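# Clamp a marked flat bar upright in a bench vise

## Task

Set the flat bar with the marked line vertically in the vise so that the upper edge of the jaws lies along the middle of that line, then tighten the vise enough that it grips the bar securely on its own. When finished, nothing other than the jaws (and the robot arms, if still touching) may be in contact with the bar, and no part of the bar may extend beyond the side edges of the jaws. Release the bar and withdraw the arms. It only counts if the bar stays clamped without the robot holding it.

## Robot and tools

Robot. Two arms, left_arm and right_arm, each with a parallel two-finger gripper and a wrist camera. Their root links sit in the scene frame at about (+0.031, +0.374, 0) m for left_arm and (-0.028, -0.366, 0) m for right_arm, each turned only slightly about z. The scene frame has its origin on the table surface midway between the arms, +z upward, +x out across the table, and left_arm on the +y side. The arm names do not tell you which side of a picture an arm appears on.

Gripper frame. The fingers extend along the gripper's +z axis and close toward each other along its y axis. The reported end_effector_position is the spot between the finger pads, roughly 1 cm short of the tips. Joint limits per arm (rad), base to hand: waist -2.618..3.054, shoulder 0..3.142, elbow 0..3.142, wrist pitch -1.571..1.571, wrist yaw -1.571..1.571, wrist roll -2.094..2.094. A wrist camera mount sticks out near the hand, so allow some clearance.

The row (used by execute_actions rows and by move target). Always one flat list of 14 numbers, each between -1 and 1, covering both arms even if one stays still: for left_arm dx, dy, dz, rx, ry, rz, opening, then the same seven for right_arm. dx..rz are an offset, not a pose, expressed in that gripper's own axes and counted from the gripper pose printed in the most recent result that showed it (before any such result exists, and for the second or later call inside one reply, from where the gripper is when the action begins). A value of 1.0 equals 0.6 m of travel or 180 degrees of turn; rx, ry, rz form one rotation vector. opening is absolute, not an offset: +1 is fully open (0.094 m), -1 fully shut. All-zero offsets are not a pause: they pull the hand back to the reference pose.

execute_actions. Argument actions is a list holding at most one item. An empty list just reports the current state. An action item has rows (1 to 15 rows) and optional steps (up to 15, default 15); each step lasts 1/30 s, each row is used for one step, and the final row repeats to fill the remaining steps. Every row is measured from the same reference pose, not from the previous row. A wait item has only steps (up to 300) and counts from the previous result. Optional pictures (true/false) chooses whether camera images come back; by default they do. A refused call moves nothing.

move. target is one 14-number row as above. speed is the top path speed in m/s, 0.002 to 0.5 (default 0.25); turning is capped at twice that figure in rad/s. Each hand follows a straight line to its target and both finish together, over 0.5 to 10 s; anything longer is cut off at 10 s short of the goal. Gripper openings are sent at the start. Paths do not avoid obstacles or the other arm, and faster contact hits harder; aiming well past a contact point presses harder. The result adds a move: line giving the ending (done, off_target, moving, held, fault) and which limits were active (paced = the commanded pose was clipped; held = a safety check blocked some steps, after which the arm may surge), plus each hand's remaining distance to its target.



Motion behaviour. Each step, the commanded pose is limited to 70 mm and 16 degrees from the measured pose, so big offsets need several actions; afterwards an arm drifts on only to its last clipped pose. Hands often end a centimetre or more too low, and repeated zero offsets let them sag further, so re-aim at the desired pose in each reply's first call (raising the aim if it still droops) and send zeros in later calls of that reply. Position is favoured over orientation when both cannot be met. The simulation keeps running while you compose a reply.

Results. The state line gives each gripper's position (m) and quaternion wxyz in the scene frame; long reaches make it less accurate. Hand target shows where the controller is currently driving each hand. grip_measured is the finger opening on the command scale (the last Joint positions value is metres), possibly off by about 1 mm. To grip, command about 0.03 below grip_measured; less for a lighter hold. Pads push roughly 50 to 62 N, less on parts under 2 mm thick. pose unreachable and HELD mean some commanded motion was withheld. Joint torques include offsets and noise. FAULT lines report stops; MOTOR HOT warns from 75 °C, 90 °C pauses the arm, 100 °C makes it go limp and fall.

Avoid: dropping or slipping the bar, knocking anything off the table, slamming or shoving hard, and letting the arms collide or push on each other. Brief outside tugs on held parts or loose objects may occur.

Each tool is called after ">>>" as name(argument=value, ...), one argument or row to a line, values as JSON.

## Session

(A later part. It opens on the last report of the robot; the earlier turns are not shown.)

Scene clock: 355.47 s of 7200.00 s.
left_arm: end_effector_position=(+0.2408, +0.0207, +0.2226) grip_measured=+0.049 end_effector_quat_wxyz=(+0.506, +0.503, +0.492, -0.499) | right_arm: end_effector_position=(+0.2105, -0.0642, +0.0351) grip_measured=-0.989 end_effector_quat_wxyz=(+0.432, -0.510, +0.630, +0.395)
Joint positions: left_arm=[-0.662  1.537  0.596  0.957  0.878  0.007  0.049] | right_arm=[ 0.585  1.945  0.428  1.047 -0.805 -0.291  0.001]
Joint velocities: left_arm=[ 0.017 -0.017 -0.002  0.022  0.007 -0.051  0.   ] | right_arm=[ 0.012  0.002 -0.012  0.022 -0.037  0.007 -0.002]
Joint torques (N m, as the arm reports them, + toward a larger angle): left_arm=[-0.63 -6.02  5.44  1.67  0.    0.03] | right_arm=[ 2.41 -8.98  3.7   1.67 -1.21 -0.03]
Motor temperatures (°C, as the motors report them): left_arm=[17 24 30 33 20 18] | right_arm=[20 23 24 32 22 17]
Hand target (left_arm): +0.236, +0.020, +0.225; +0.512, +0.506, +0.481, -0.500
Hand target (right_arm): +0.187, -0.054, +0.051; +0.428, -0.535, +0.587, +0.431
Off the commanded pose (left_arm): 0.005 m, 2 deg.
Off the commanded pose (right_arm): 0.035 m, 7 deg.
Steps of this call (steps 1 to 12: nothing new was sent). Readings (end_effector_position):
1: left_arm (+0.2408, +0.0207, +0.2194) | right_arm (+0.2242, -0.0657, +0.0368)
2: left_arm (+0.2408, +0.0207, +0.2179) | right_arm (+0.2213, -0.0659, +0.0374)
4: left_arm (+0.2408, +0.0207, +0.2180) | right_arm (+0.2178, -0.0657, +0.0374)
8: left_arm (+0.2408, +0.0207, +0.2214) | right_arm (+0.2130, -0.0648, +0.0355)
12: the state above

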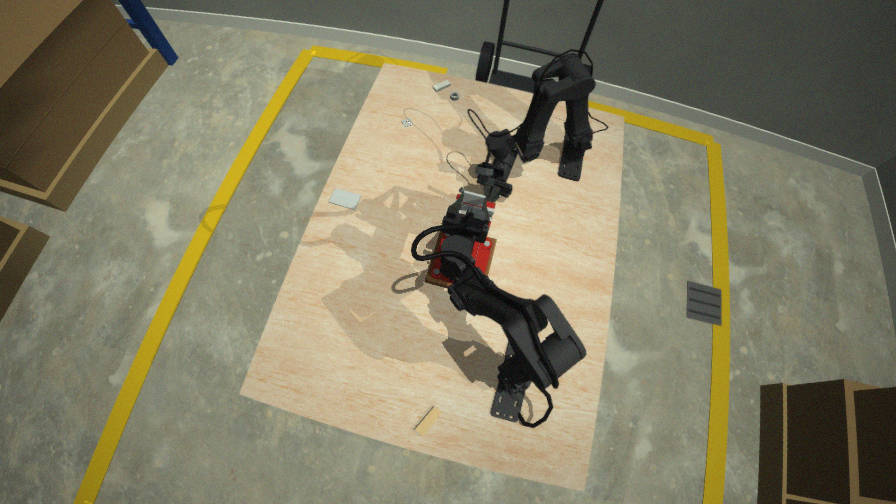

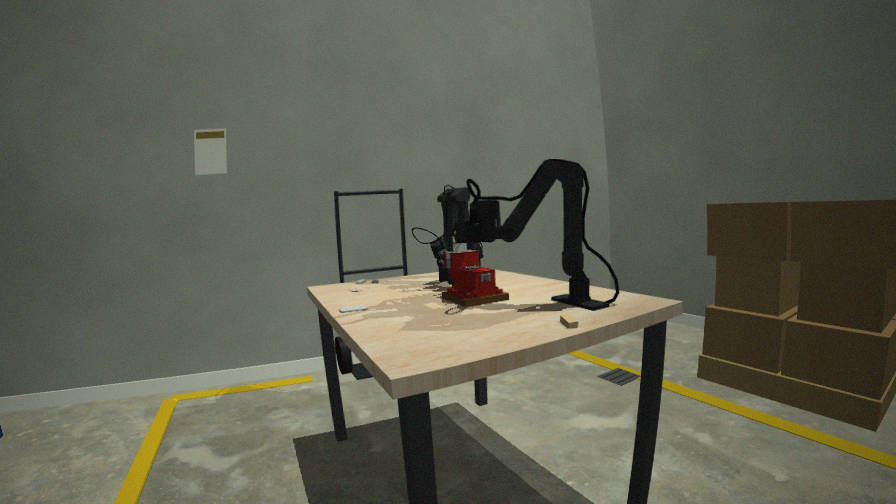

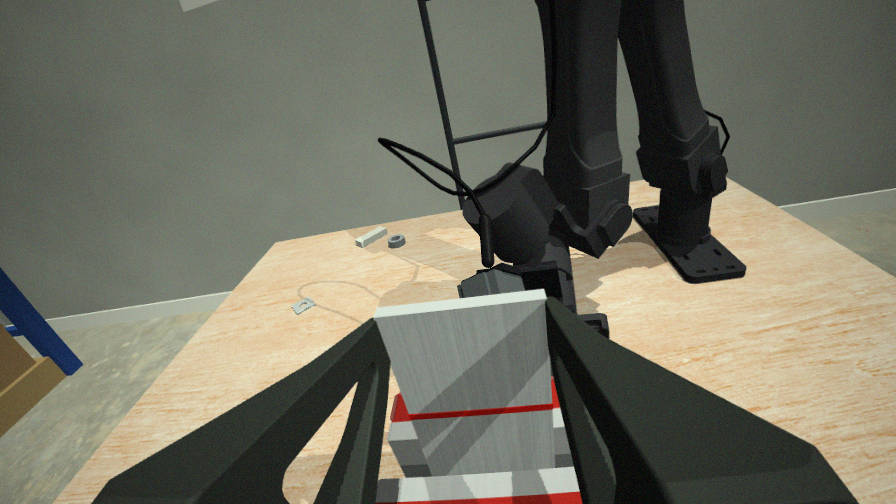

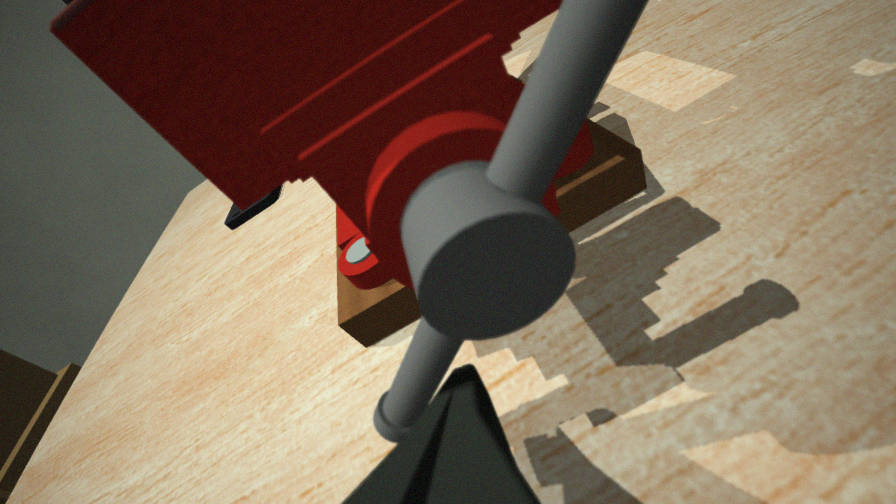

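>>> execute_actions(
  actions=[
    {"rows":[[-0.002,-0.007,0.0,0.003,-0.005,0.005,0,-0.0629,0.0592,-0.0002,-0.0379,-0.0269,-0.0298,-1],[0.001,-0.007,-0.001,0.003,-0.005,0.005,0,-0.0752,0.0627,-0.0048,-0.0374,-0.0308,-0.035,-1],[0.004,-0.007,-0.002,0.003,-0.004,0.004,0,-0.0863,0.0639,-0.0086,-0.0365,-0.0344,-0.0398,-1],[0.007,-0.007,-0.003,0.003,-0.004,0.004,0,-0.096,0.064,-0.0117,-0.0355,-0.0375,-0.0439,-1],[0.01,-0.007,-0.004,0.003,-0.003,0.003,0,-0.1056,0.063,-0.0146,-0.034,-0.0407,-0.048,-1],[0.013,-0.007,-0.005,0.003,-0.003,0.003,0,-0.1151,0.061,-0.0172,-0.0325,-0.0439,-0.052,-1],[0.016,-0.007,-0.006,0.003,-0.003,0.003,0,-0.1245,0.058,-0.0197,-0.0307,-0.047,-0.056,-1],[0.019,-0.007,-0.007,0.003,-0.002,0.002,0,-0.129,0.056,-0.0208,-0.0296,-0.0485,-0.0578,-1],[0.022,-0.007,-0.008,0.003,-0.002,0.002,0,-0.1335,0.0539,-0.0219,-0.0286,-0.05,-0.0597,-1],[0.025,-0.007,-0.009,0.003,-0.002,0.002,0,-0.1421,0.049,-0.0238,-0.0265,-0.053,-0.0634,-1],[0.028,-0.007,-0.01,0.003,-0.001,0.001,0,-0.146,0.046,-0.0246,-0.0253,-0.0544,-0.065,-1],[0.03,-0.007,-0.011,0.003,-0.001,0.001,0,-0.1502,0.0432,-0.0254,-0.0241,-0.0558,-0.0667,-1],[0.032,-0.007,-0.012,0.003,-0.001,0.001,0,-0.1578,0.0365,-0.0266,-0.0216,-0.0584,-0.0698,-1],[0.034,-0.007,-0.013,0.003,0,0,0,-0.161,0.026,-0.026,-0.0188,-0.06,-0.071,-1],[0.035,-0.007,-0.0135,0.003,0,0,0,-0.1617,0.0132,-0.0237,-0.0153,-0.0605,-0.0711,-1]],"steps":15},
  ],
  pictures=false,
)

>>> execute_actions(
  actions=[
    {"steps":12},
  ],
)

Scene clock: 405.53 s of 7200.00 s.
left_arm: end_effector_position=(+0.2372, +0.0247, +0.2011) grip_measured=+0.049 end_effector_quat_wxyz=(+0.495, +0.504, +0.500, -0.501) | right_arm: end_effector_position=(+0.1912, -0.0598, +0.0851) grip_measured=-0.989 end_effector_quat_wxyz=(-0.455, +0.536, -0.582, -0.410)
Joint positions: left_arm=[-0.657  1.577  0.547  1.018  0.888  0.007  0.049] | right_arm=[ 0.607  1.725  0.402  0.929 -0.857 -0.315  0.001]
Joint velocities: left_arm=[ 0.051  0.066 -0.085  0.066  0.007  0.037  0.   ] | right_arm=[-0.129  0.002  0.237 -0.168 -0.359 -0.081 -0.   ]
Joint torques (N m, as the arm reports them, + toward a larger angle): left_arm=[ 0.59 -5.97  5.12  1.71  0.12  0.06] | right_arm=[-0.58 -8.06 10.93  2.32 -0.1  -0.1 ]
Motor temperatures (°C, as the motors report them): left_arm=[17 24 28 33 20 18] | right_arm=[21 26 24 36 23 17]
Hand target (left_arm): +0.237, +0.029, +0.202; +0.503, +0.506, +0.490, -0.500
Hand target (right_arm): +0.209, -0.050, +0.131; -0.519, +0.549, -0.517, -0.402
Off the commanded pose (left_arm): 0.004 m, 2 deg.
Off the commanded pose (right_arm): 0.052 m, 11 deg.
Steps of this call (steps 1 to 1487: nothing new was sent; steps 1488 to 1502: all 15 steps of this action). Readings (end_effector_position):
1488: left_arm (+0.2407, +0.0207, +0.2235) | right_arm (+0.2056, -0.0626, +0.0364)
1489: left_arm (+0.2407, +0.0207, +0.2238) | right_arm (+0.2036, -0.0625, +0.0389)
1491: left_arm (+0.2407, +0.0207, +0.2249) | right_arm (+0.1989, -0.0621, +0.0479)
1495: left_arm (+0.2388, +0.0221, +0.2209) | right_arm (+0.1950, -0.0611, +0.0684)
1502: the state above

Scene clock: 405.93 s of 7200.00 s.
left_arm: end_effector_position=(+0.2372, +0.0253, +0.2023) grip_measured=+0.049 end_effector_quat_wxyz=(+0.499, +0.504, +0.496, -0.501) | right_arm: end_effector_position=(+0.1945, -0.0568, +0.0945) grip_measured=-0.989 end_effector_quat_wxyz=(-0.462, +0.543, -0.564, -0.417)
Joint positions: left_arm=[-0.655  1.58   0.544  1.035  0.892  0.007  0.049] | right_arm=[ 0.596  1.725  0.43   0.925 -0.896 -0.326  0.001]
Joint velocities: left_arm=[-0.007  0.007 -0.002 -0.037 -0.037  0.007  0.001] | right_arm=[ 0.002 -0.002  0.002  0.007 -0.081 -0.037 -0.001]
Joint torques (N m, as the arm reports them, + toward a larger angle): left_arm=[ 0.6  -5.78  4.85  1.7   0.07  0.05] | right_arm=[-0.4  -8.11  9.89  2.22 -0.16 -0.11]
Motor temperatures (°C, as the motors report them): left_arm=[17 24 28 33 20 18] | right_arm=[21 26 24 36 23 17]
Hand target (left_arm): +0.237, +0.029, +0.202; +0.503, +0.506, +0.490, -0.500
Hand target (right_arm): +0.209, -0.050, +0.131; -0.519, +0.549, -0.517, -0.402
Off the commanded pose (left_arm): 0.003 m, 1 deg.
Off the commanded pose (right_arm): 0.042 m, 9 deg.
Steps of this call (steps 1 to 12: nothing new was sent). Readings (end_effector_position):
1: left_arm (+0.2375, +0.0252, +0.2003) | right_arm (+0.1923, -0.0593, +0.0869)
2: left_arm (+0.2376, +0.0254, +0.2002) | right_arm (+0.1935, -0.0590, +0.0888)
4: left_arm (+0.2374, +0.0253, +0.2007) | right_arm (+0.1949, -0.0583, +0.0915)
8: left_arm (+0.2373, +0.0253, +0.2018) | right_arm (+0.1948, -0.0572, +0.0937)
12: the state above

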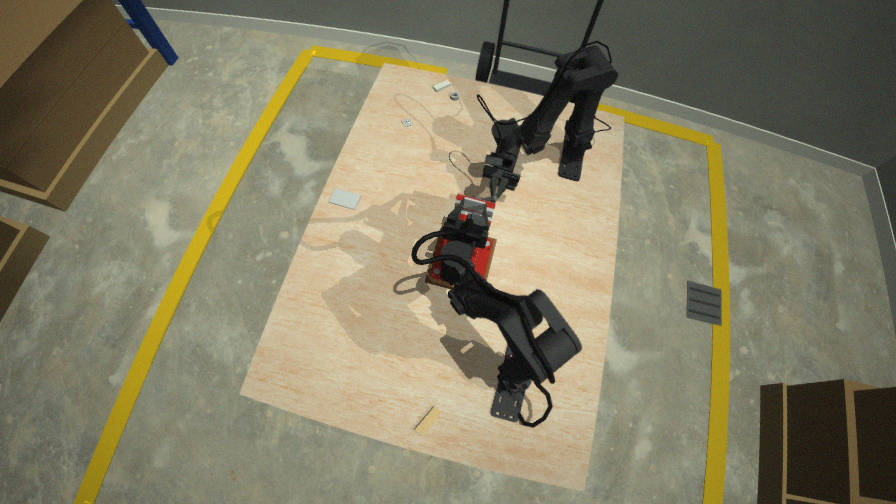

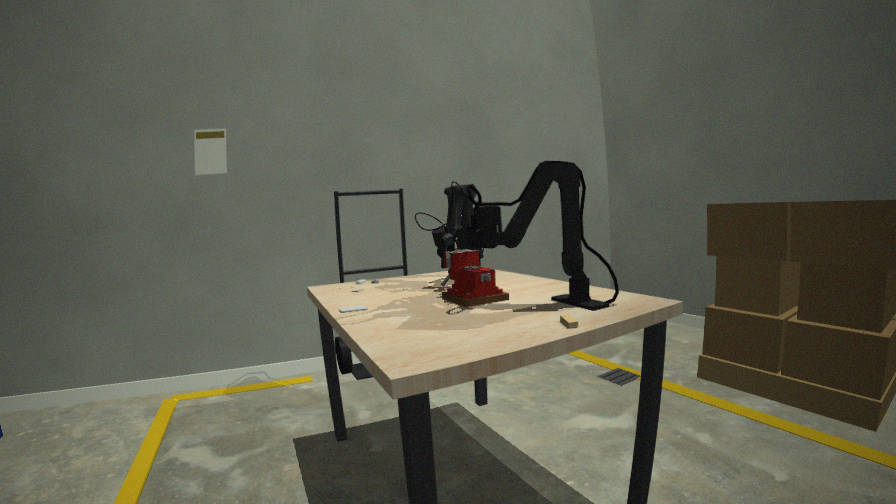

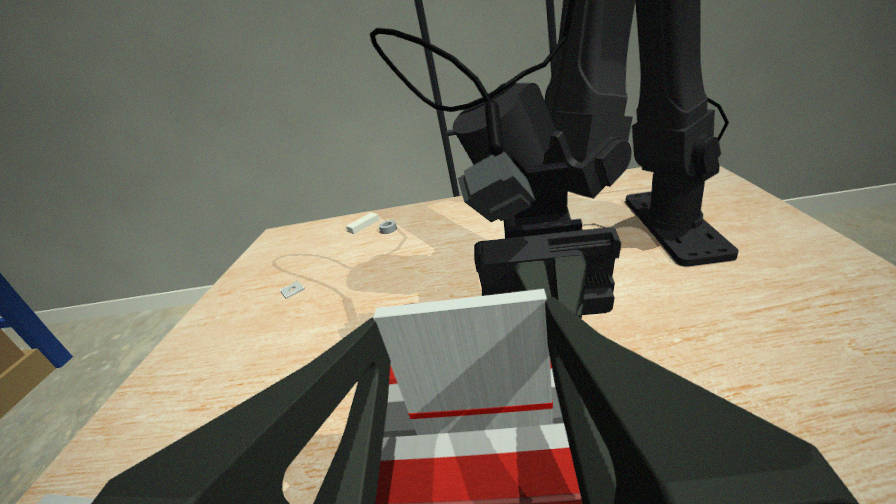

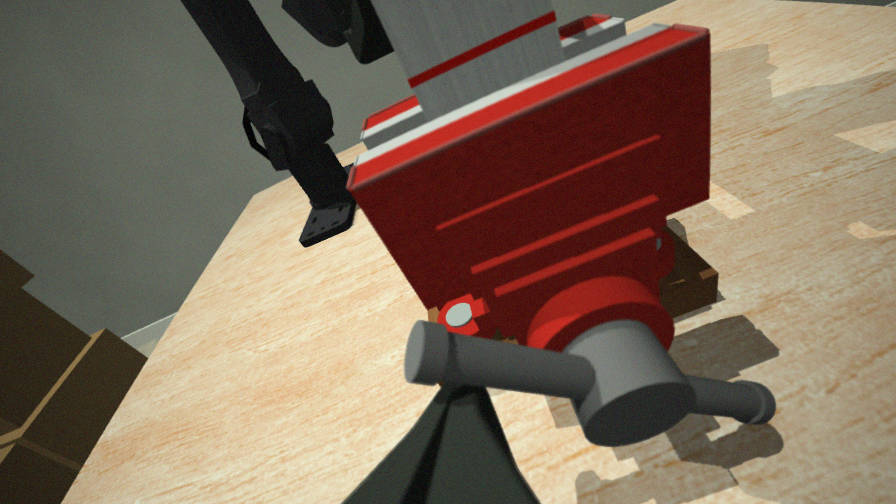

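>>> execute_actions(
  actions=[
    {"rows":[[0.001,0,-0.006,0.002,-0.004,0.004,0,-0.076,-0.0325,-0.004,0.014,-0.0325,-0.0393,-1],[0.002,0,-0.007,0.002,-0.004,0.004,0,-0.0883,-0.0445,-0.0061,0.0182,-0.0372,-0.0448,-1],[0.003,0,-0.007,0.002,-0.004,0.004,0,-0.0904,-0.0548,-0.0059,0.0211,-0.0385,-0.0461,-1],[0.004,0,-0.008,0.002,-0.004,0.004,0,-0.0915,-0.0651,-0.0055,0.0238,-0.0397,-0.0469,-1],[0.005,0,-0.008,0.002,-0.004,0.004,0,-0.0915,-0.0756,-0.0049,0.0265,-0.0404,-0.0473,-1],[0.006,0,-0.009,0.002,-0.004,0.004,0,-0.0904,-0.086,-0.004,0.0291,-0.0408,-0.0473,-1],[0.007,0,-0.009,0.002,-0.004,0.004,0,-0.0883,-0.0961,-0.0028,0.0316,-0.0408,-0.0468,-1],[0.008,0,-0.01,0.002,-0.004,0.004,0,-0.0845,-0.1063,-0.0013,0.0339,-0.0404,-0.0456,-1],[0.009,0,-0.01,0.002,-0.003,0.003,0,-0.0795,-0.1161,0.0005,0.036,-0.0395,-0.0439,-1],[0.01,0,-0.011,0.002,-0.003,0.003,0,-0.0735,-0.1253,0.0026,0.038,-0.0383,-0.0418,-1],[0.011,0,-0.011,0.002,-0.003,0.003,0,-0.0667,-0.134,0.0047,0.0396,-0.0367,-0.0393,-1],[0.012,0,-0.012,0.002,-0.003,0.003,0,-0.0591,-0.1421,0.0071,0.0411,-0.0349,-0.0365,-1],[0.013,0,-0.012,0.002,-0.003,0.003,0,-0.0507,-0.1493,0.0095,0.0422,-0.0328,-0.0333,-1],[0.013,0,-0.012,0.002,-0.003,0.003,0,-0.0415,-0.1555,0.012,0.043,-0.0304,-0.0297,-1],[0.013,0,-0.012,0.002,-0.003,0.003,0,-0.032,-0.1608,0.0146,0.0436,-0.0278,-0.026,-1]],"steps":15},
  ],
  pictures=false,
)

>>> execute_actions(
  actions=[
    {"rows":[[-0.003,0,0,0,-0.004,0.004,0,0.0297,-0.0822,0.0068,0.04,0.0102,0.0079,-1],[-0.003,0,0,0,-0.004,0.004,0,0.0397,-0.085,0.0085,0.0399,0.0131,0.0118,-1],[-0.003,0,0,0,-0.004,0.004,0,0.05,-0.0866,0.0099,0.0396,0.0161,0.0158,-1],[-0.003,0,0,0,-0.004,0.004,0,0.0603,-0.0872,0.0115,0.0389,0.0192,0.0199,-1],[-0.003,0,0,0,-0.004,0.004,0,0.0707,-0.0865,0.013,0.0381,0.0224,0.0241,-1],[-0.003,0,0,0,-0.004,0.004,0,0.0809,-0.0848,0.0143,0.0368,0.0256,0.0285,-1],[-0.003,0,0,0,-0.004,0.004,0,0.0909,-0.0821,0.0155,0.0354,0.0289,0.0326,-1],[-0.003,0,0,0,-0.004,0.004,0,0.1005,-0.0784,0.0167,0.0336,0.0321,0.0367,-1],[-0.003,0,0,0,-0.004,0.004,0,0.1098,-0.0735,0.0177,0.0317,0.0353,0.0408,-1],[-0.003,0,0,0,-0.004,0.004,0,0.1185,-0.0679,0.0185,0.0295,0.0385,0.0446,-1],[-0.003,0,0,0,-0.004,0.004,0,0.1265,-0.0613,0.0192,0.0272,0.0415,0.0482,-1],[-0.003,0,0,0,-0.004,0.004,0,0.1339,-0.0527,0.0196,0.0244,0.0444,0.0517,-1],[-0.003,0,0,0,-0.004,0.004,0,0.1405,-0.044,0.0199,0.0216,0.0472,0.0549,-1],[-0.003,0,0,0,-0.004,0.004,0,0.1456,-0.0327,0.0198,0.0183,0.0497,0.0575,-1],[-0.003,0,0,0,-0.004,0.004,0,0.149,-0.0208,0.0194,0.0149,0.0517,0.0596,-1]],"steps":15},
  ],
  pictures=false,
)

>>> execute_actions(
  actions=[
    {"steps":12},
  ],
)

Scene clock: 466.43 s of 7200.00 s.
left_arm: end_effector_position=(+0.2380, +0.0275, +0.2016) grip_measured=+0.049 end_effector_quat_wxyz=(+0.504, +0.506, +0.487, -0.501) | right_arm: end_effector_position=(+0.2491, -0.0491, +0.1206) grip_measured=-0.989 end_effector_quat_wxyz=(+0.511, -0.540, +0.521, +0.420)
Joint positions: left_arm=[-0.645  1.597  0.537  1.079  0.908  0.007  0.049] | right_arm=[ 0.513  1.856  0.614  1.009 -0.991 -0.312  0.001]
Joint velocities: left_arm=[ 0.012  0.042 -0.061  0.081  0.007  0.066 -0.   ] | right_arm=[-0.129  0.554  0.374  0.344 -0.095  0.037  0.001]
Joint torques (N m, as the arm reports them, + toward a larger angle): left_arm=[ 0.86 -5.59  4.4   1.47  0.13  0.01] | right_arm=[-2.   -5.13  8.49  1.26  1.15  0.02]
Motor temperatures (°C, as the motors report them): left_arm=[17 24 27 34 20 18] | right_arm=[20 26 27 41 22 17]
Hand target (left_arm): +0.237, +0.032, +0.195; +0.502, +0.506, +0.490, -0.502
Hand target (right_arm): +0.287, -0.056, +0.114; +0.538, -0.515, +0.549, +0.380
Off the commanded pose (left_arm): 0.009 m, 0 deg.
Off the commanded pose (right_arm): 0.042 m, 7 deg.
Steps of this call (steps 1 to 1800: nothing new was sent; steps 1801 to 1815: all 15 steps of this action). Readings (end_effector_position):
1801: left_arm (+0.2371, +0.0254, +0.2027) | right_arm (+0.1944, -0.0559, +0.0978)
1802: left_arm (+0.2370, +0.0256, +0.2031) | right_arm (+0.1949, -0.0559, +0.0998)
1804: left_arm (+0.2372, +0.0260, +0.2040) | right_arm (+0.1998, -0.0556, +0.1058)
1808: left_arm (+0.2379, +0.0262, +0.2038) | right_arm (+0.2204, -0.0550, +0.1225)
1815: the state above

Scene clock: 466.93 s of 7200.00 s.
left_arm: end_effector_position=(+0.2381, +0.0276, +0.2016) grip_measured=+0.049 end_effector_quat_wxyz=(+0.505, +0.506, +0.487, -0.501) | right_arm: end_effector_position=(+0.2927, -0.0509, +0.0691) grip_measured=-0.989 end_effector_quat_wxyz=(+0.495, -0.511, +0.580, +0.396)
Joint positions: left_arm=[-0.644  1.598  0.537  1.081  0.908  0.007  0.049] | right_arm=[ 0.48   2.057  0.714  1.015 -0.915 -0.312  0.001]
Joint velocities: left_arm=[-0.022 -0.002  0.007  0.051 -0.022 -0.022 -0.001] | right_arm=[ 0.066  0.027 -0.125 -0.066  0.198 -0.066 -0.001]
Joint torques (N m, as the arm reports them, + toward a larger angle): left_arm=[-0.05 -5.64  5.51  1.62 -0.01  0.  ] | right_arm=[ 1.69 -6.65  2.46  0.79 -0.38 -0.09]
Motor temperatures (°C, as the motors report them): left_arm=[17 24 27 34 20 18] | right_arm=[20 26 27 41 22 17]
Hand target (left_arm): +0.238, +0.028, +0.203; +0.510, +0.506, +0.481, -0.501
Hand target (right_arm): +0.269, -0.052, +0.035; +0.438, -0.510, +0.617, +0.409
Off the commanded pose (left_arm): 0.002 m, 1 deg.
Off the commanded pose (right_arm): 0.042 m, 8 deg.
Steps of this call (steps 1 to 15: all 15 steps of this action). Readings (end_effector_position):
1: left_arm (+0.2381, +0.0276, +0.2015) | right_arm (+0.2542, -0.0489, +0.1189)
2: left_arm (+0.2381, +0.0276, +0.2015) | right_arm (+0.2601, -0.0487, +0.1171)
4: left_arm (+0.2381, +0.0276, +0.2016) | right_arm (+0.2736, -0.0490, +0.1134)
8: left_arm (+0.2381, +0.0276, +0.2016) | right_arm (+0.2899, -0.0494, +0.0978)
15: the state above

Scene clock: 467.33 s of 7200.00 s.
left_arm: end_effector_position=(+0.2381, +0.0276, +0.2016) grip_measured=+0.049 end_effector_quat_wxyz=(+0.505, +0.506, +0.487, -0.501) | right_arm: end_effector_position=(+0.2879, -0.0515, +0.0597) grip_measured=-0.989 end_effector_quat_wxyz=(+0.483, -0.510, +0.594, +0.392)
Joint positions: left_arm=[-0.644  1.598  0.537  1.081  0.908  0.007  0.049] | right_arm=[ 0.49   2.058  0.698  0.993 -0.894 -0.319  0.001]
Joint velocities: left_arm=[ 0.012  0.017  0.012 -0.081 -0.007  0.051 -0.001] | right_arm=[ 0.002 -0.002 -0.022  0.007  0.007 -0.007 -0.002]
Joint torques (N m, as the arm reports them, + toward a larger angle): left_arm=[-0.06 -5.64  5.52  1.63 -0.02  0.  ] | right_arm=[ 1.24 -6.41  3.06  0.84 -0.34 -0.11]
Motor temperatures (°C, as the motors report them): left_arm=[17 24 27 34 20 18] | right_arm=[20 26 27 41 22 17]
Hand target (left_arm): +0.238, +0.028, +0.203; +0.510, +0.506, +0.481, -0.501
Hand target (right_arm): +0.269, -0.052, +0.035; +0.438, -0.510, +0.617, +0.409
Off the commanded pose (left_arm): 0.002 m, 1 deg.
Off the commanded pose (right_arm): 0.032 m, 6 deg.
Steps of this call (steps 1 to 12: nothing new was sent). Readings (end_effector_position):
1: left_arm (+0.2381, +0.0276, +0.2016) | right_arm (+0.2915, -0.0510, +0.0668)
2: left_arm (+0.2381, +0.0276, +0.2016) | right_arm (+0.2903, -0.0512, +0.0647)
4: left_arm (+0.2381, +0.0276, +0.2016) | right_arm (+0.2887, -0.0512, +0.0620)
8: left_arm (+0.2381, +0.0276, +0.2016) | right_arm (+0.2879, -0.0514, +0.0602)
12: the state above

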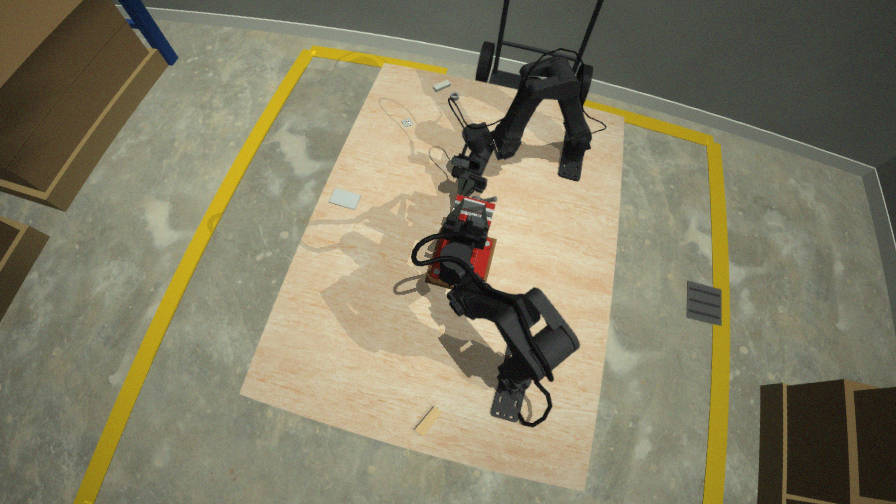

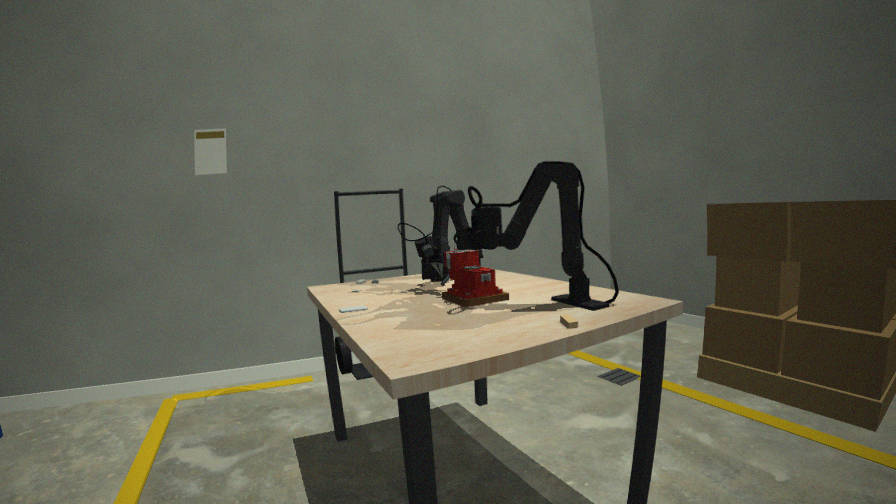

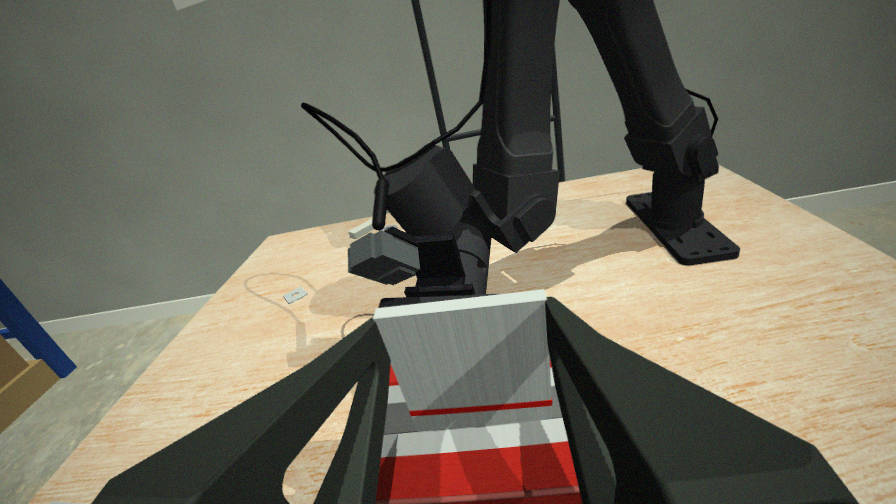

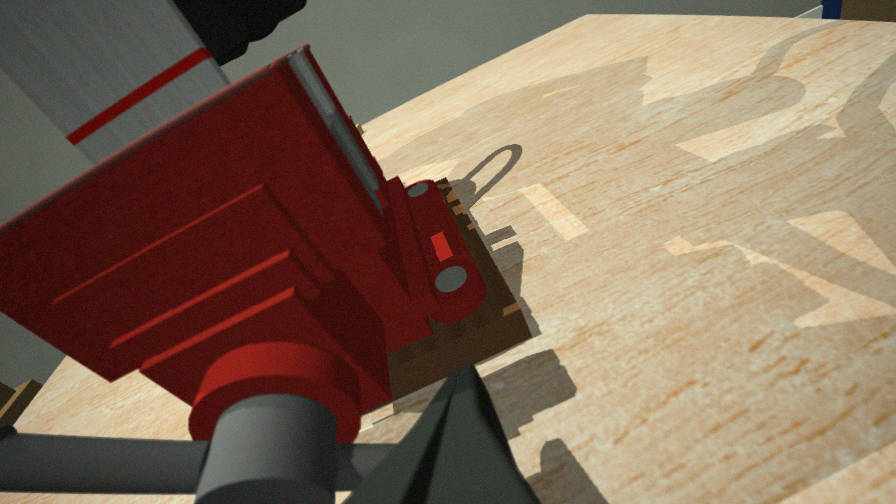

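>>> execute_actions(
  actions=[
    {"rows":[[0.0,0.001,0,0,-0.003,0.003,0,0.0527,0.0648,0.0078,-0.0241,0.0204,0.0228,-1],[0.003,0.002,0,0,-0.002,0.002,0,0.0548,0.0748,0.0064,-0.0269,0.0217,0.0239,-1],[0.006,0.003,0,0,-0.001,0.001,0,0.0559,0.0852,0.0049,-0.0296,0.0226,0.0247,-1],[0.009,0.005,-0.001,0,0,0,0,0.0552,0.0961,0.0056,-0.0336,0.0231,0.0243,-1],[0.011,0.006,-0.001,0,0,0,0,0.0534,0.1067,0.0065,-0.0373,0.0232,0.0235,-1],[0.0133,0.007,-0.001,0,0,0,0,0.0513,0.1167,0.0042,-0.0397,0.0231,0.0229,-1],[0.0133,0.007,-0.001,0,0,0,0,0.048,0.1265,0.0017,-0.042,0.0227,0.0218,-1],[0.0133,0.007,-0.001,0,0,0,0,0.0438,0.1356,-0.001,-0.0441,0.022,0.0203,-1],[0.0133,0.007,-0.001,0,0,0,0,0.0387,0.1444,-0.0037,-0.0459,0.0209,0.0184,-1],[0.0133,0.007,-0.001,0,0,0,0,0.0328,0.1524,-0.0066,-0.0474,0.0195,0.0161,-1],[0.0133,0.007,-0.001,0,0,0,0,0.0259,0.1598,-0.0095,-0.0487,0.0178,0.0135,-1],[0.0133,0.007,-0.001,0,0,0,0,0.0182,0.1663,-0.0125,-0.0498,0.0158,0.0105,-1],[0.0133,0.007,-0.001,0,0,0,0,0.0095,0.172,-0.0157,-0.0505,0.0135,0.0071,-1],[0.0133,0.007,-0.001,0,0,0,0,-0.0002,0.1766,-0.0187,-0.0508,0.0107,0.0031,-1],[0.0133,0.007,-0.001,0,0,0,0,-0.0106,0.1804,-0.022,-0.0509,0.0077,-0.001,-1]],"steps":15},
  ],
  pictures=false,
)

>>> execute_actions(
  actions=[
    {"rows":[[-0.003,0,0,0,-0.003,0.003,0,-0.0524,0.0818,-0.0105,-0.0464,-0.0206,-0.021,-1],[-0.003,0,0,0,-0.003,0.003,0,-0.0619,0.0841,-0.0139,-0.046,-0.0235,-0.0251,-1],[-0.003,0,0,0,-0.003,0.003,0,-0.0719,0.0854,-0.0171,-0.0453,-0.0268,-0.0293,-1],[-0.003,0,0,0,-0.003,0.003,0,-0.0819,0.0855,-0.0202,-0.0443,-0.03,-0.0335,-1],[-0.003,0,0,0,-0.003,0.003,0,-0.0922,0.0845,-0.0231,-0.043,-0.0333,-0.0378,-1],[-0.003,0,0,0,-0.003,0.003,0,-0.1026,0.0826,-0.0259,-0.0414,-0.0367,-0.0422,-1],[-0.003,0,0,0,-0.003,0.003,0,-0.1128,0.0795,-0.0283,-0.0395,-0.0401,-0.0465,-1],[-0.003,0,0,0,-0.003,0.003,0,-0.1227,0.0755,-0.0306,-0.0374,-0.0434,-0.0507,-1],[-0.003,0,0,0,-0.003,0.003,0,-0.1321,0.0703,-0.0324,-0.0351,-0.0467,-0.0546,-1],[-0.003,0,0,0,-0.003,0.003,0,-0.1409,0.0646,-0.034,-0.0327,-0.0498,-0.0583,-1],[-0.003,0,0,0,-0.003,0.003,0,-0.1491,0.0577,-0.0352,-0.0302,-0.0526,-0.0618,-1],[-0.003,0,0,0,-0.003,0.003,0,-0.1567,0.0502,-0.036,-0.0274,-0.0554,-0.0649,-1],[-0.003,0,0,0,-0.003,0.003,0,-0.1634,0.0419,-0.0364,-0.0247,-0.0579,-0.0677,-1],[-0.003,0,0,0,-0.003,0.003,0,-0.169,0.0331,-0.0364,-0.0219,-0.06,-0.07,-1],[-0.003,0,0,0,-0.003,0.003,0,-0.1738,0.0237,-0.036,-0.019,-0.0619,-0.072,-1]],"steps":15},
  ],
  pictures=false,
)

>>> execute_actions(
  actions=[
    {"rows":[[-0.003,0,0,0,-0.003,0.003,0,-0.0954,-0.0488,-0.003,0.0087,-0.0426,-0.05,-1],[-0.003,0,0,0,-0.003,0.003,0,-0.0977,-0.0591,-0.0026,0.0116,-0.0439,-0.0513,-1],[-0.003,0,0,0,-0.003,0.003,0,-0.0991,-0.0694,-0.002,0.0143,-0.0451,-0.0521,-1],[-0.003,0,0,0,-0.003,0.003,0,-0.0994,-0.0799,-0.0011,0.017,-0.0458,-0.0525,-1],[-0.003,0,0,0,-0.003,0.003,0,-0.0986,-0.0903,0.0001,0.0196,-0.0462,-0.0525,-1],[-0.003,0,0,0,-0.003,0.003,0,-0.0968,-0.1004,0.0015,0.0221,-0.0462,-0.052,-1],[-0.003,0,0,0,-0.003,0.003,0,-0.0933,-0.1106,0.0033,0.0244,-0.0458,-0.0508,-1],[-0.003,0,0,0,-0.003,0.003,0,-0.0886,-0.1204,0.0053,0.0265,-0.0449,-0.0491,-1],[-0.003,0,0,0,-0.003,0.003,0,-0.0829,-0.1296,0.0077,0.0285,-0.0437,-0.047,-1],[-0.003,0,0,0,-0.003,0.003,0,-0.0764,-0.1383,0.01,0.0301,-0.0421,-0.0445,-1],[-0.003,0,0,0,-0.003,0.003,0,-0.0691,-0.1464,0.0126,0.0316,-0.0403,-0.0417,-1],[-0.003,0,0,0,-0.003,0.003,0,-0.0609,-0.1536,0.0152,0.0327,-0.0382,-0.0385,-1],[-0.003,0,0,0,-0.003,0.003,0,-0.0519,-0.158,0.0178,0.0335,-0.0358,-0.0349,-1],[-0.003,0,0,0,-0.003,0.003,0,-0.042,-0.161,0.0204,0.034,-0.033,-0.031,-1],[-0.003,0,0,0,-0.003,0.003,0,-0.03,-0.162,0.023,0.034,-0.029,-0.026,-1]],"steps":15},
  ],
  pictures=false,
)

>>> execute_actions(
  actions=[
    {"steps":12},
  ],
)

Scene clock: 527.83 s of 7200.00 s.
left_arm: end_effector_position=(+0.2404, +0.0258, +0.1911) grip_measured=+0.049 end_effector_quat_wxyz=(+0.498, +0.506, +0.495, -0.502) | right_arm: end_effector_position=(+0.2206, -0.0575, +0.0357) grip_measured=-0.989 end_effector_quat_wxyz=(+0.440, -0.517, +0.624, +0.387)
Joint positions: left_arm=[-0.644  1.635  0.537  1.097  0.908  0.007  0.049] | right_arm=[ 0.589  1.963  0.474  1.024 -0.794 -0.314  0.001]
Joint velocities: left_arm=[-0.017 -0.012  0.007 -0.066  0.007 -0.022  0.   ] | right_arm=[ 0.222 -0.608 -0.418 -0.227  0.154  0.051  0.002]
Joint torques (N m, as the arm reports them, + toward a larger angle): left_arm=[ 0.69 -5.94  5.53  1.62  0.13  0.04] | right_arm=[ 3.25 -9.94  3.75  1.83 -1.71 -0.01]
Motor temperatures (°C, as the motors report them): left_arm=[17 24 27 34 20 18] | right_arm=[20 25 24 34 22 17]
Hand target (left_arm): +0.242, +0.028, +0.194; +0.505, +0.507, +0.487, -0.501
Hand target (right_arm): +0.183, -0.044, +0.062; +0.435, -0.553, +0.565, +0.432
Off the commanded pose (left_arm): 0.004 m, 1 deg.
Off the commanded pose (right_arm): 0.053 m, 9 deg.
Steps of this call (steps 1 to 1800: nothing new was sent; steps 1801 to 1815: all 15 steps of this action). Readings (end_effector_position):
1801: left_arm (+0.2381, +0.0276, +0.2016) | right_arm (+0.2862, -0.0516, +0.0581)
1802: left_arm (+0.2382, +0.0275, +0.2013) | right_arm (+0.2829, -0.0516, +0.0561)
1804: left_arm (+0.2387, +0.0272, +0.1999) | right_arm (+0.2729, -0.0517, +0.0489)
1808: left_arm (+0.2400, +0.0261, +0.1935) | right_arm (+0.2495, -0.0508, +0.0343)
1815: the state above

Scene clock: 528.33 s of 7200.00 s.
left_arm: end_effector_position=(+0.2404, +0.0258, +0.1911) grip_measured=+0.049 end_effector_quat_wxyz=(+0.498, +0.506, +0.495, -0.502) | right_arm: end_effector_position=(+0.1910, -0.0567, +0.0889) grip_measured=-0.989 end_effector_quat_wxyz=(-0.453, +0.546, -0.576, -0.407)
Joint positions: left_arm=[-0.644  1.635  0.537  1.097  0.908  0.007  0.049] | right_arm=[ 0.614  1.703  0.423  0.874 -0.86  -0.343  0.001]
Joint velocities: left_arm=[-0.027  0.002 -0.022 -0.022 -0.022 -0.066 -0.001] | right_arm=[-0.164 -0.017  0.291 -0.095 -0.286 -0.066 -0.001]
Joint torques (N m, as the arm reports them, + toward a larger angle): left_arm=[-0.05 -6.04  5.46  1.57 -0.01  0.01] | right_arm=[-0.64 -8.81 11.38  2.37 -0.1  -0.06]
Motor temperatures (°C, as the motors report them): left_arm=[17 24 27 34 20 18] | right_arm=[20 25 24 34 22 17]
Hand target (left_arm): +0.240, +0.026, +0.193; +0.502, +0.506, +0.490, -0.502
Hand target (right_arm): +0.209, -0.047, +0.140; -0.523, +0.559, -0.506, -0.397
Off the commanded pose (left_arm): 0.002 m, 1 deg.
Off the commanded pose (right_arm): 0.058 m, 11 deg.
Steps of this call (steps 1 to 15: all 15 steps of this action). Readings (end_effector_position):
1: left_arm (+0.2404, +0.0258, +0.1911) | right_arm (+0.2158, -0.0579, +0.0382)
2: left_arm (+0.2404, +0.0258, +0.1911) | right_arm (+0.2108, -0.0584, +0.0408)
4: left_arm (+0.2404, +0.0258, +0.1911) | right_arm (+0.2021, -0.0593, +0.0469)
8: left_arm (+0.2404, +0.0258, +0.1911) | right_arm (+0.1934, -0.0585, +0.0654)
15: the state above

Scene clock: 528.83 s of 7200.00 s.
left_arm: end_effector_position=(+0.2404, +0.0258, +0.1911) grip_measured=+0.049 end_effector_quat_wxyz=(+0.498, +0.506, +0.495, -0.502) | right_arm: end_effector_position=(+0.2493, -0.0453, +0.1162) grip_measured=-0.989 end_effector_quat_wxyz=(-0.499, +0.550, -0.519, -0.422)
Joint positions: left_arm=[-0.644  1.635  0.537  1.097  0.908  0.007  0.049] | right_arm=[ 0.518  1.866  0.643  0.948 -1.007 -0.347  0.001]
Joint velocities: left_arm=[ 0.012 -0.012 -0.002  0.022 -0.022  0.037 -0.001] | right_arm=[-0.125  0.501  0.222  0.3    0.095 -0.007 -0.   ]
Joint torques (N m, as the arm reports them, + toward a larger angle): left_arm=[-0.04 -6.05  5.47  1.57  0.    0.01] | right_arm=[-1.56 -4.9   8.64  1.18  1.21 -0.04]
Motor temperatures (°C, as the motors report them): left_arm=[17 24 27 34 20 18] | right_arm=[20 25 24 35 22 17]
Hand target (left_arm): +0.240, +0.026, +0.193; +0.502, +0.506, +0.490, -0.502
Hand target (right_arm): +0.285, -0.051, +0.106; -0.523, +0.526, -0.553, -0.380
Off the commanded pose (left_arm): 0.002 m, 1 deg.
Off the commanded pose (right_arm): 0.041 m, 7 deg.
Steps of this call (steps 1 to 15: all 15 steps of this action). Readings (end_effector_position):
1: left_arm (+0.2404, +0.0258, +0.1911) | right_arm (+0.1934, -0.0563, +0.0920)
2: left_arm (+0.2404, +0.0258, +0.1911) | right_arm (+0.1963, -0.0561, +0.0955)
4: left_arm (+0.2404, +0.0258, +0.1911) | right_arm (+0.2044, -0.0559, +0.1038)
8: left_arm (+0.2404, +0.0258, +0.1911) | right_arm (+0.2250, -0.0518, +0.1195)
15: the state above

Scene clock: 529.23 s of 7200.00 s.
left_arm: end_effector_position=(+0.2404, +0.0258, +0.1911) grip_measured=+0.049 end_effector_quat_wxyz=(+0.498, +0.506, +0.495, -0.502) | right_arm: end_effector_position=(+0.2682, -0.0463, +0.1160) grip_measured=-0.989 end_effector_quat_wxyz=(+0.523, -0.541, +0.525, +0.398)
Joint positions: left_arm=[-0.644  1.635  0.537  1.097  0.908  0.007  0.049] | right_arm=[ 0.506  1.899  0.664  0.996 -0.958 -0.347  0.001]
Joint velocities: left_arm=[ 0.002  0.007 -0.017  0.007 -0.007 -0.037 -0.   ] | right_arm=[-0.002 -0.012 -0.007 -0.022 -0.007  0.037 -0.   ]
Joint torques (N m, as the arm reports them, + toward a larger angle): left_arm=[-0.05 -6.04  5.47  1.57 -0.01  0.01] | right_arm=[-1.17 -5.54  7.89  1.23  0.45 -0.01]
Motor temperatures (°C, as the motors report them): left_arm=[17 24 27 34 20 18] | right_arm=[20 25 24 35 22 17]
Hand target (left_arm): +0.240, +0.026, +0.193; +0.502, +0.506, +0.490, -0.502
Hand target (right_arm): +0.285, -0.051, +0.106; +0.523, -0.526, +0.553, +0.380
Off the commanded pose (left_arm): 0.002 m, 1 deg.
Off the commanded pose (right_arm): 0.023 m, 4 deg.
Steps of this call (steps 1 to 12: nothing new was sent). Readings (end_effector_position):
1: left_arm (+0.2404, +0.0258, +0.1911) | right_arm (+0.2521, -0.0453, +0.1142)
2: left_arm (+0.2404, +0.0258, +0.1911) | right_arm (+0.2548, -0.0454, +0.1129)
4: left_arm (+0.2404, +0.0258, +0.1911) | right_arm (+0.2594, -0.0458, +0.1126)
8: left_arm (+0.2404, +0.0258, +0.1911) | right_arm (+0.2659, -0.0462, +0.1154)
12: the state above

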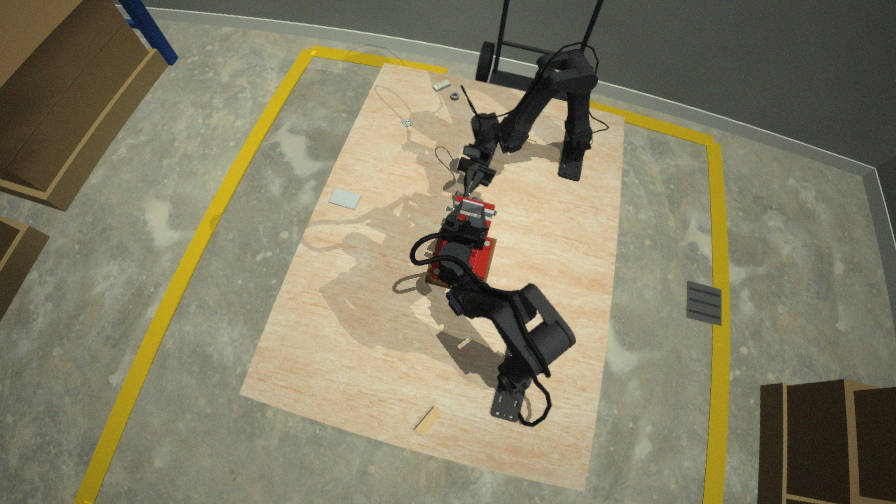

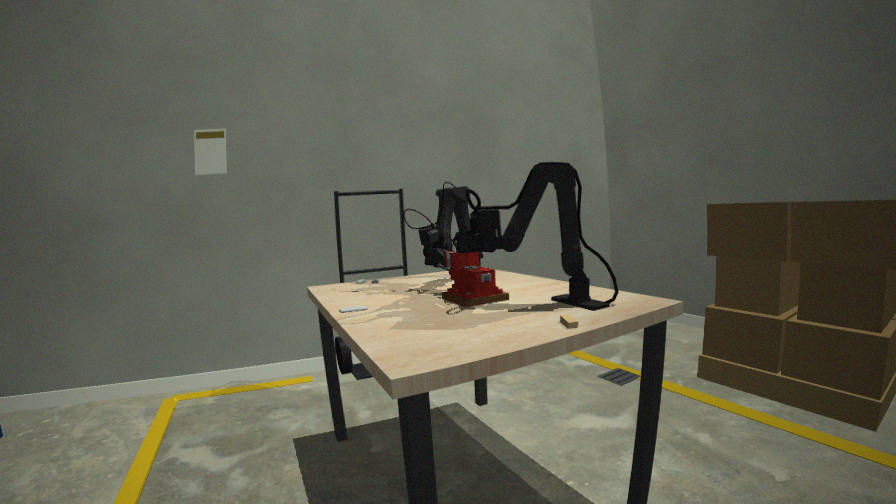

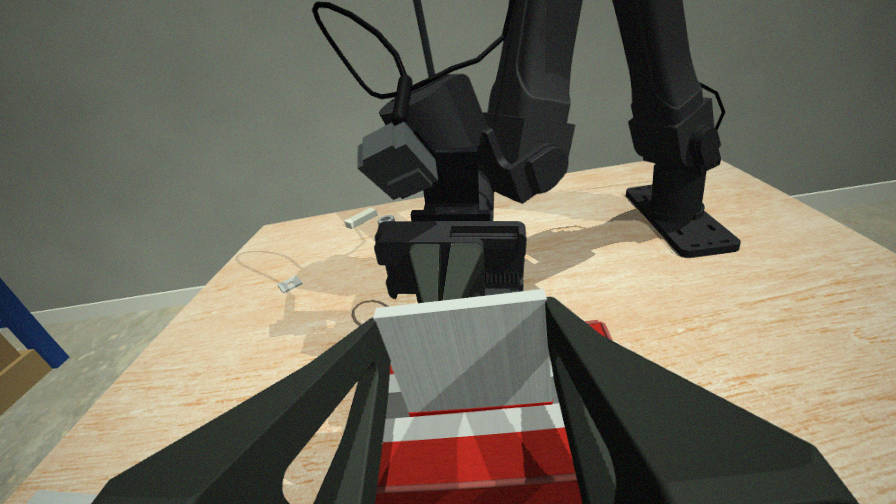

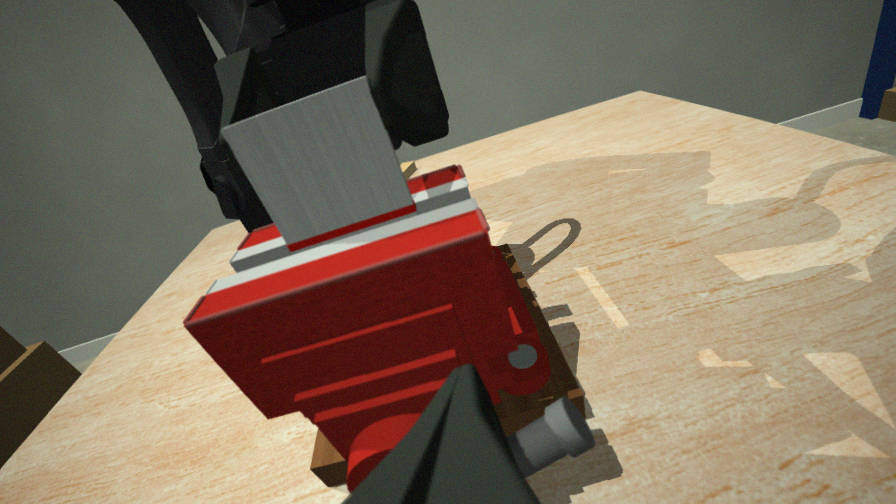

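>>> zoom_image(
  camera="cam_left_wrist",
  region=[360, 350, 600, 470],
)

>>> zoom_image(
  camera="cam_right_wrist",
  region=[180, 150, 500, 330],
)

>>> zoom_image(
  camera="cam_high",
  region=[445, 180, 505, 230],
)

Region (360, 350, 600, 470) of cam_left_wrist's 896x504 image, scaled by 2.100, with more detail than that image has.

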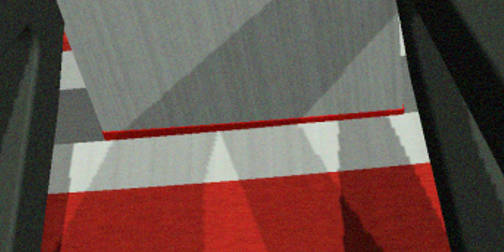

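Region (180, 150, 500, 330) of cam_right_wrist's 896x504 image, scaled by 1.575, with more detail than that image has; it fills the top 284 rows of this view, and the rest is white.

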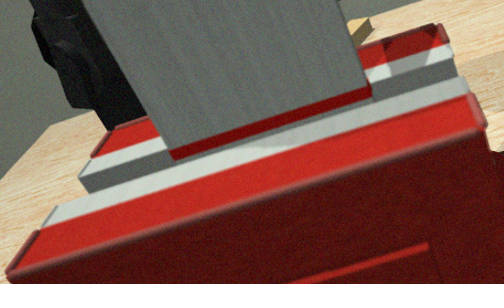

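Region (445, 180, 505, 230) of cam_high's 896x504 image, scaled by 8.400, with more detail than that image has.

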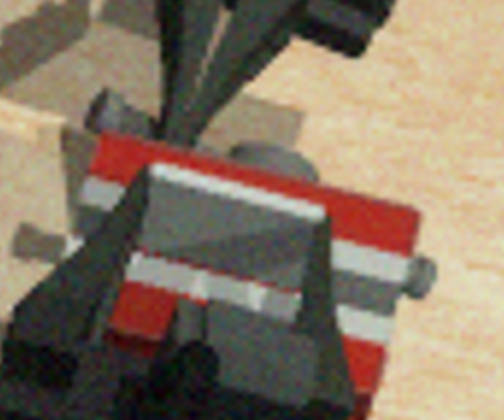

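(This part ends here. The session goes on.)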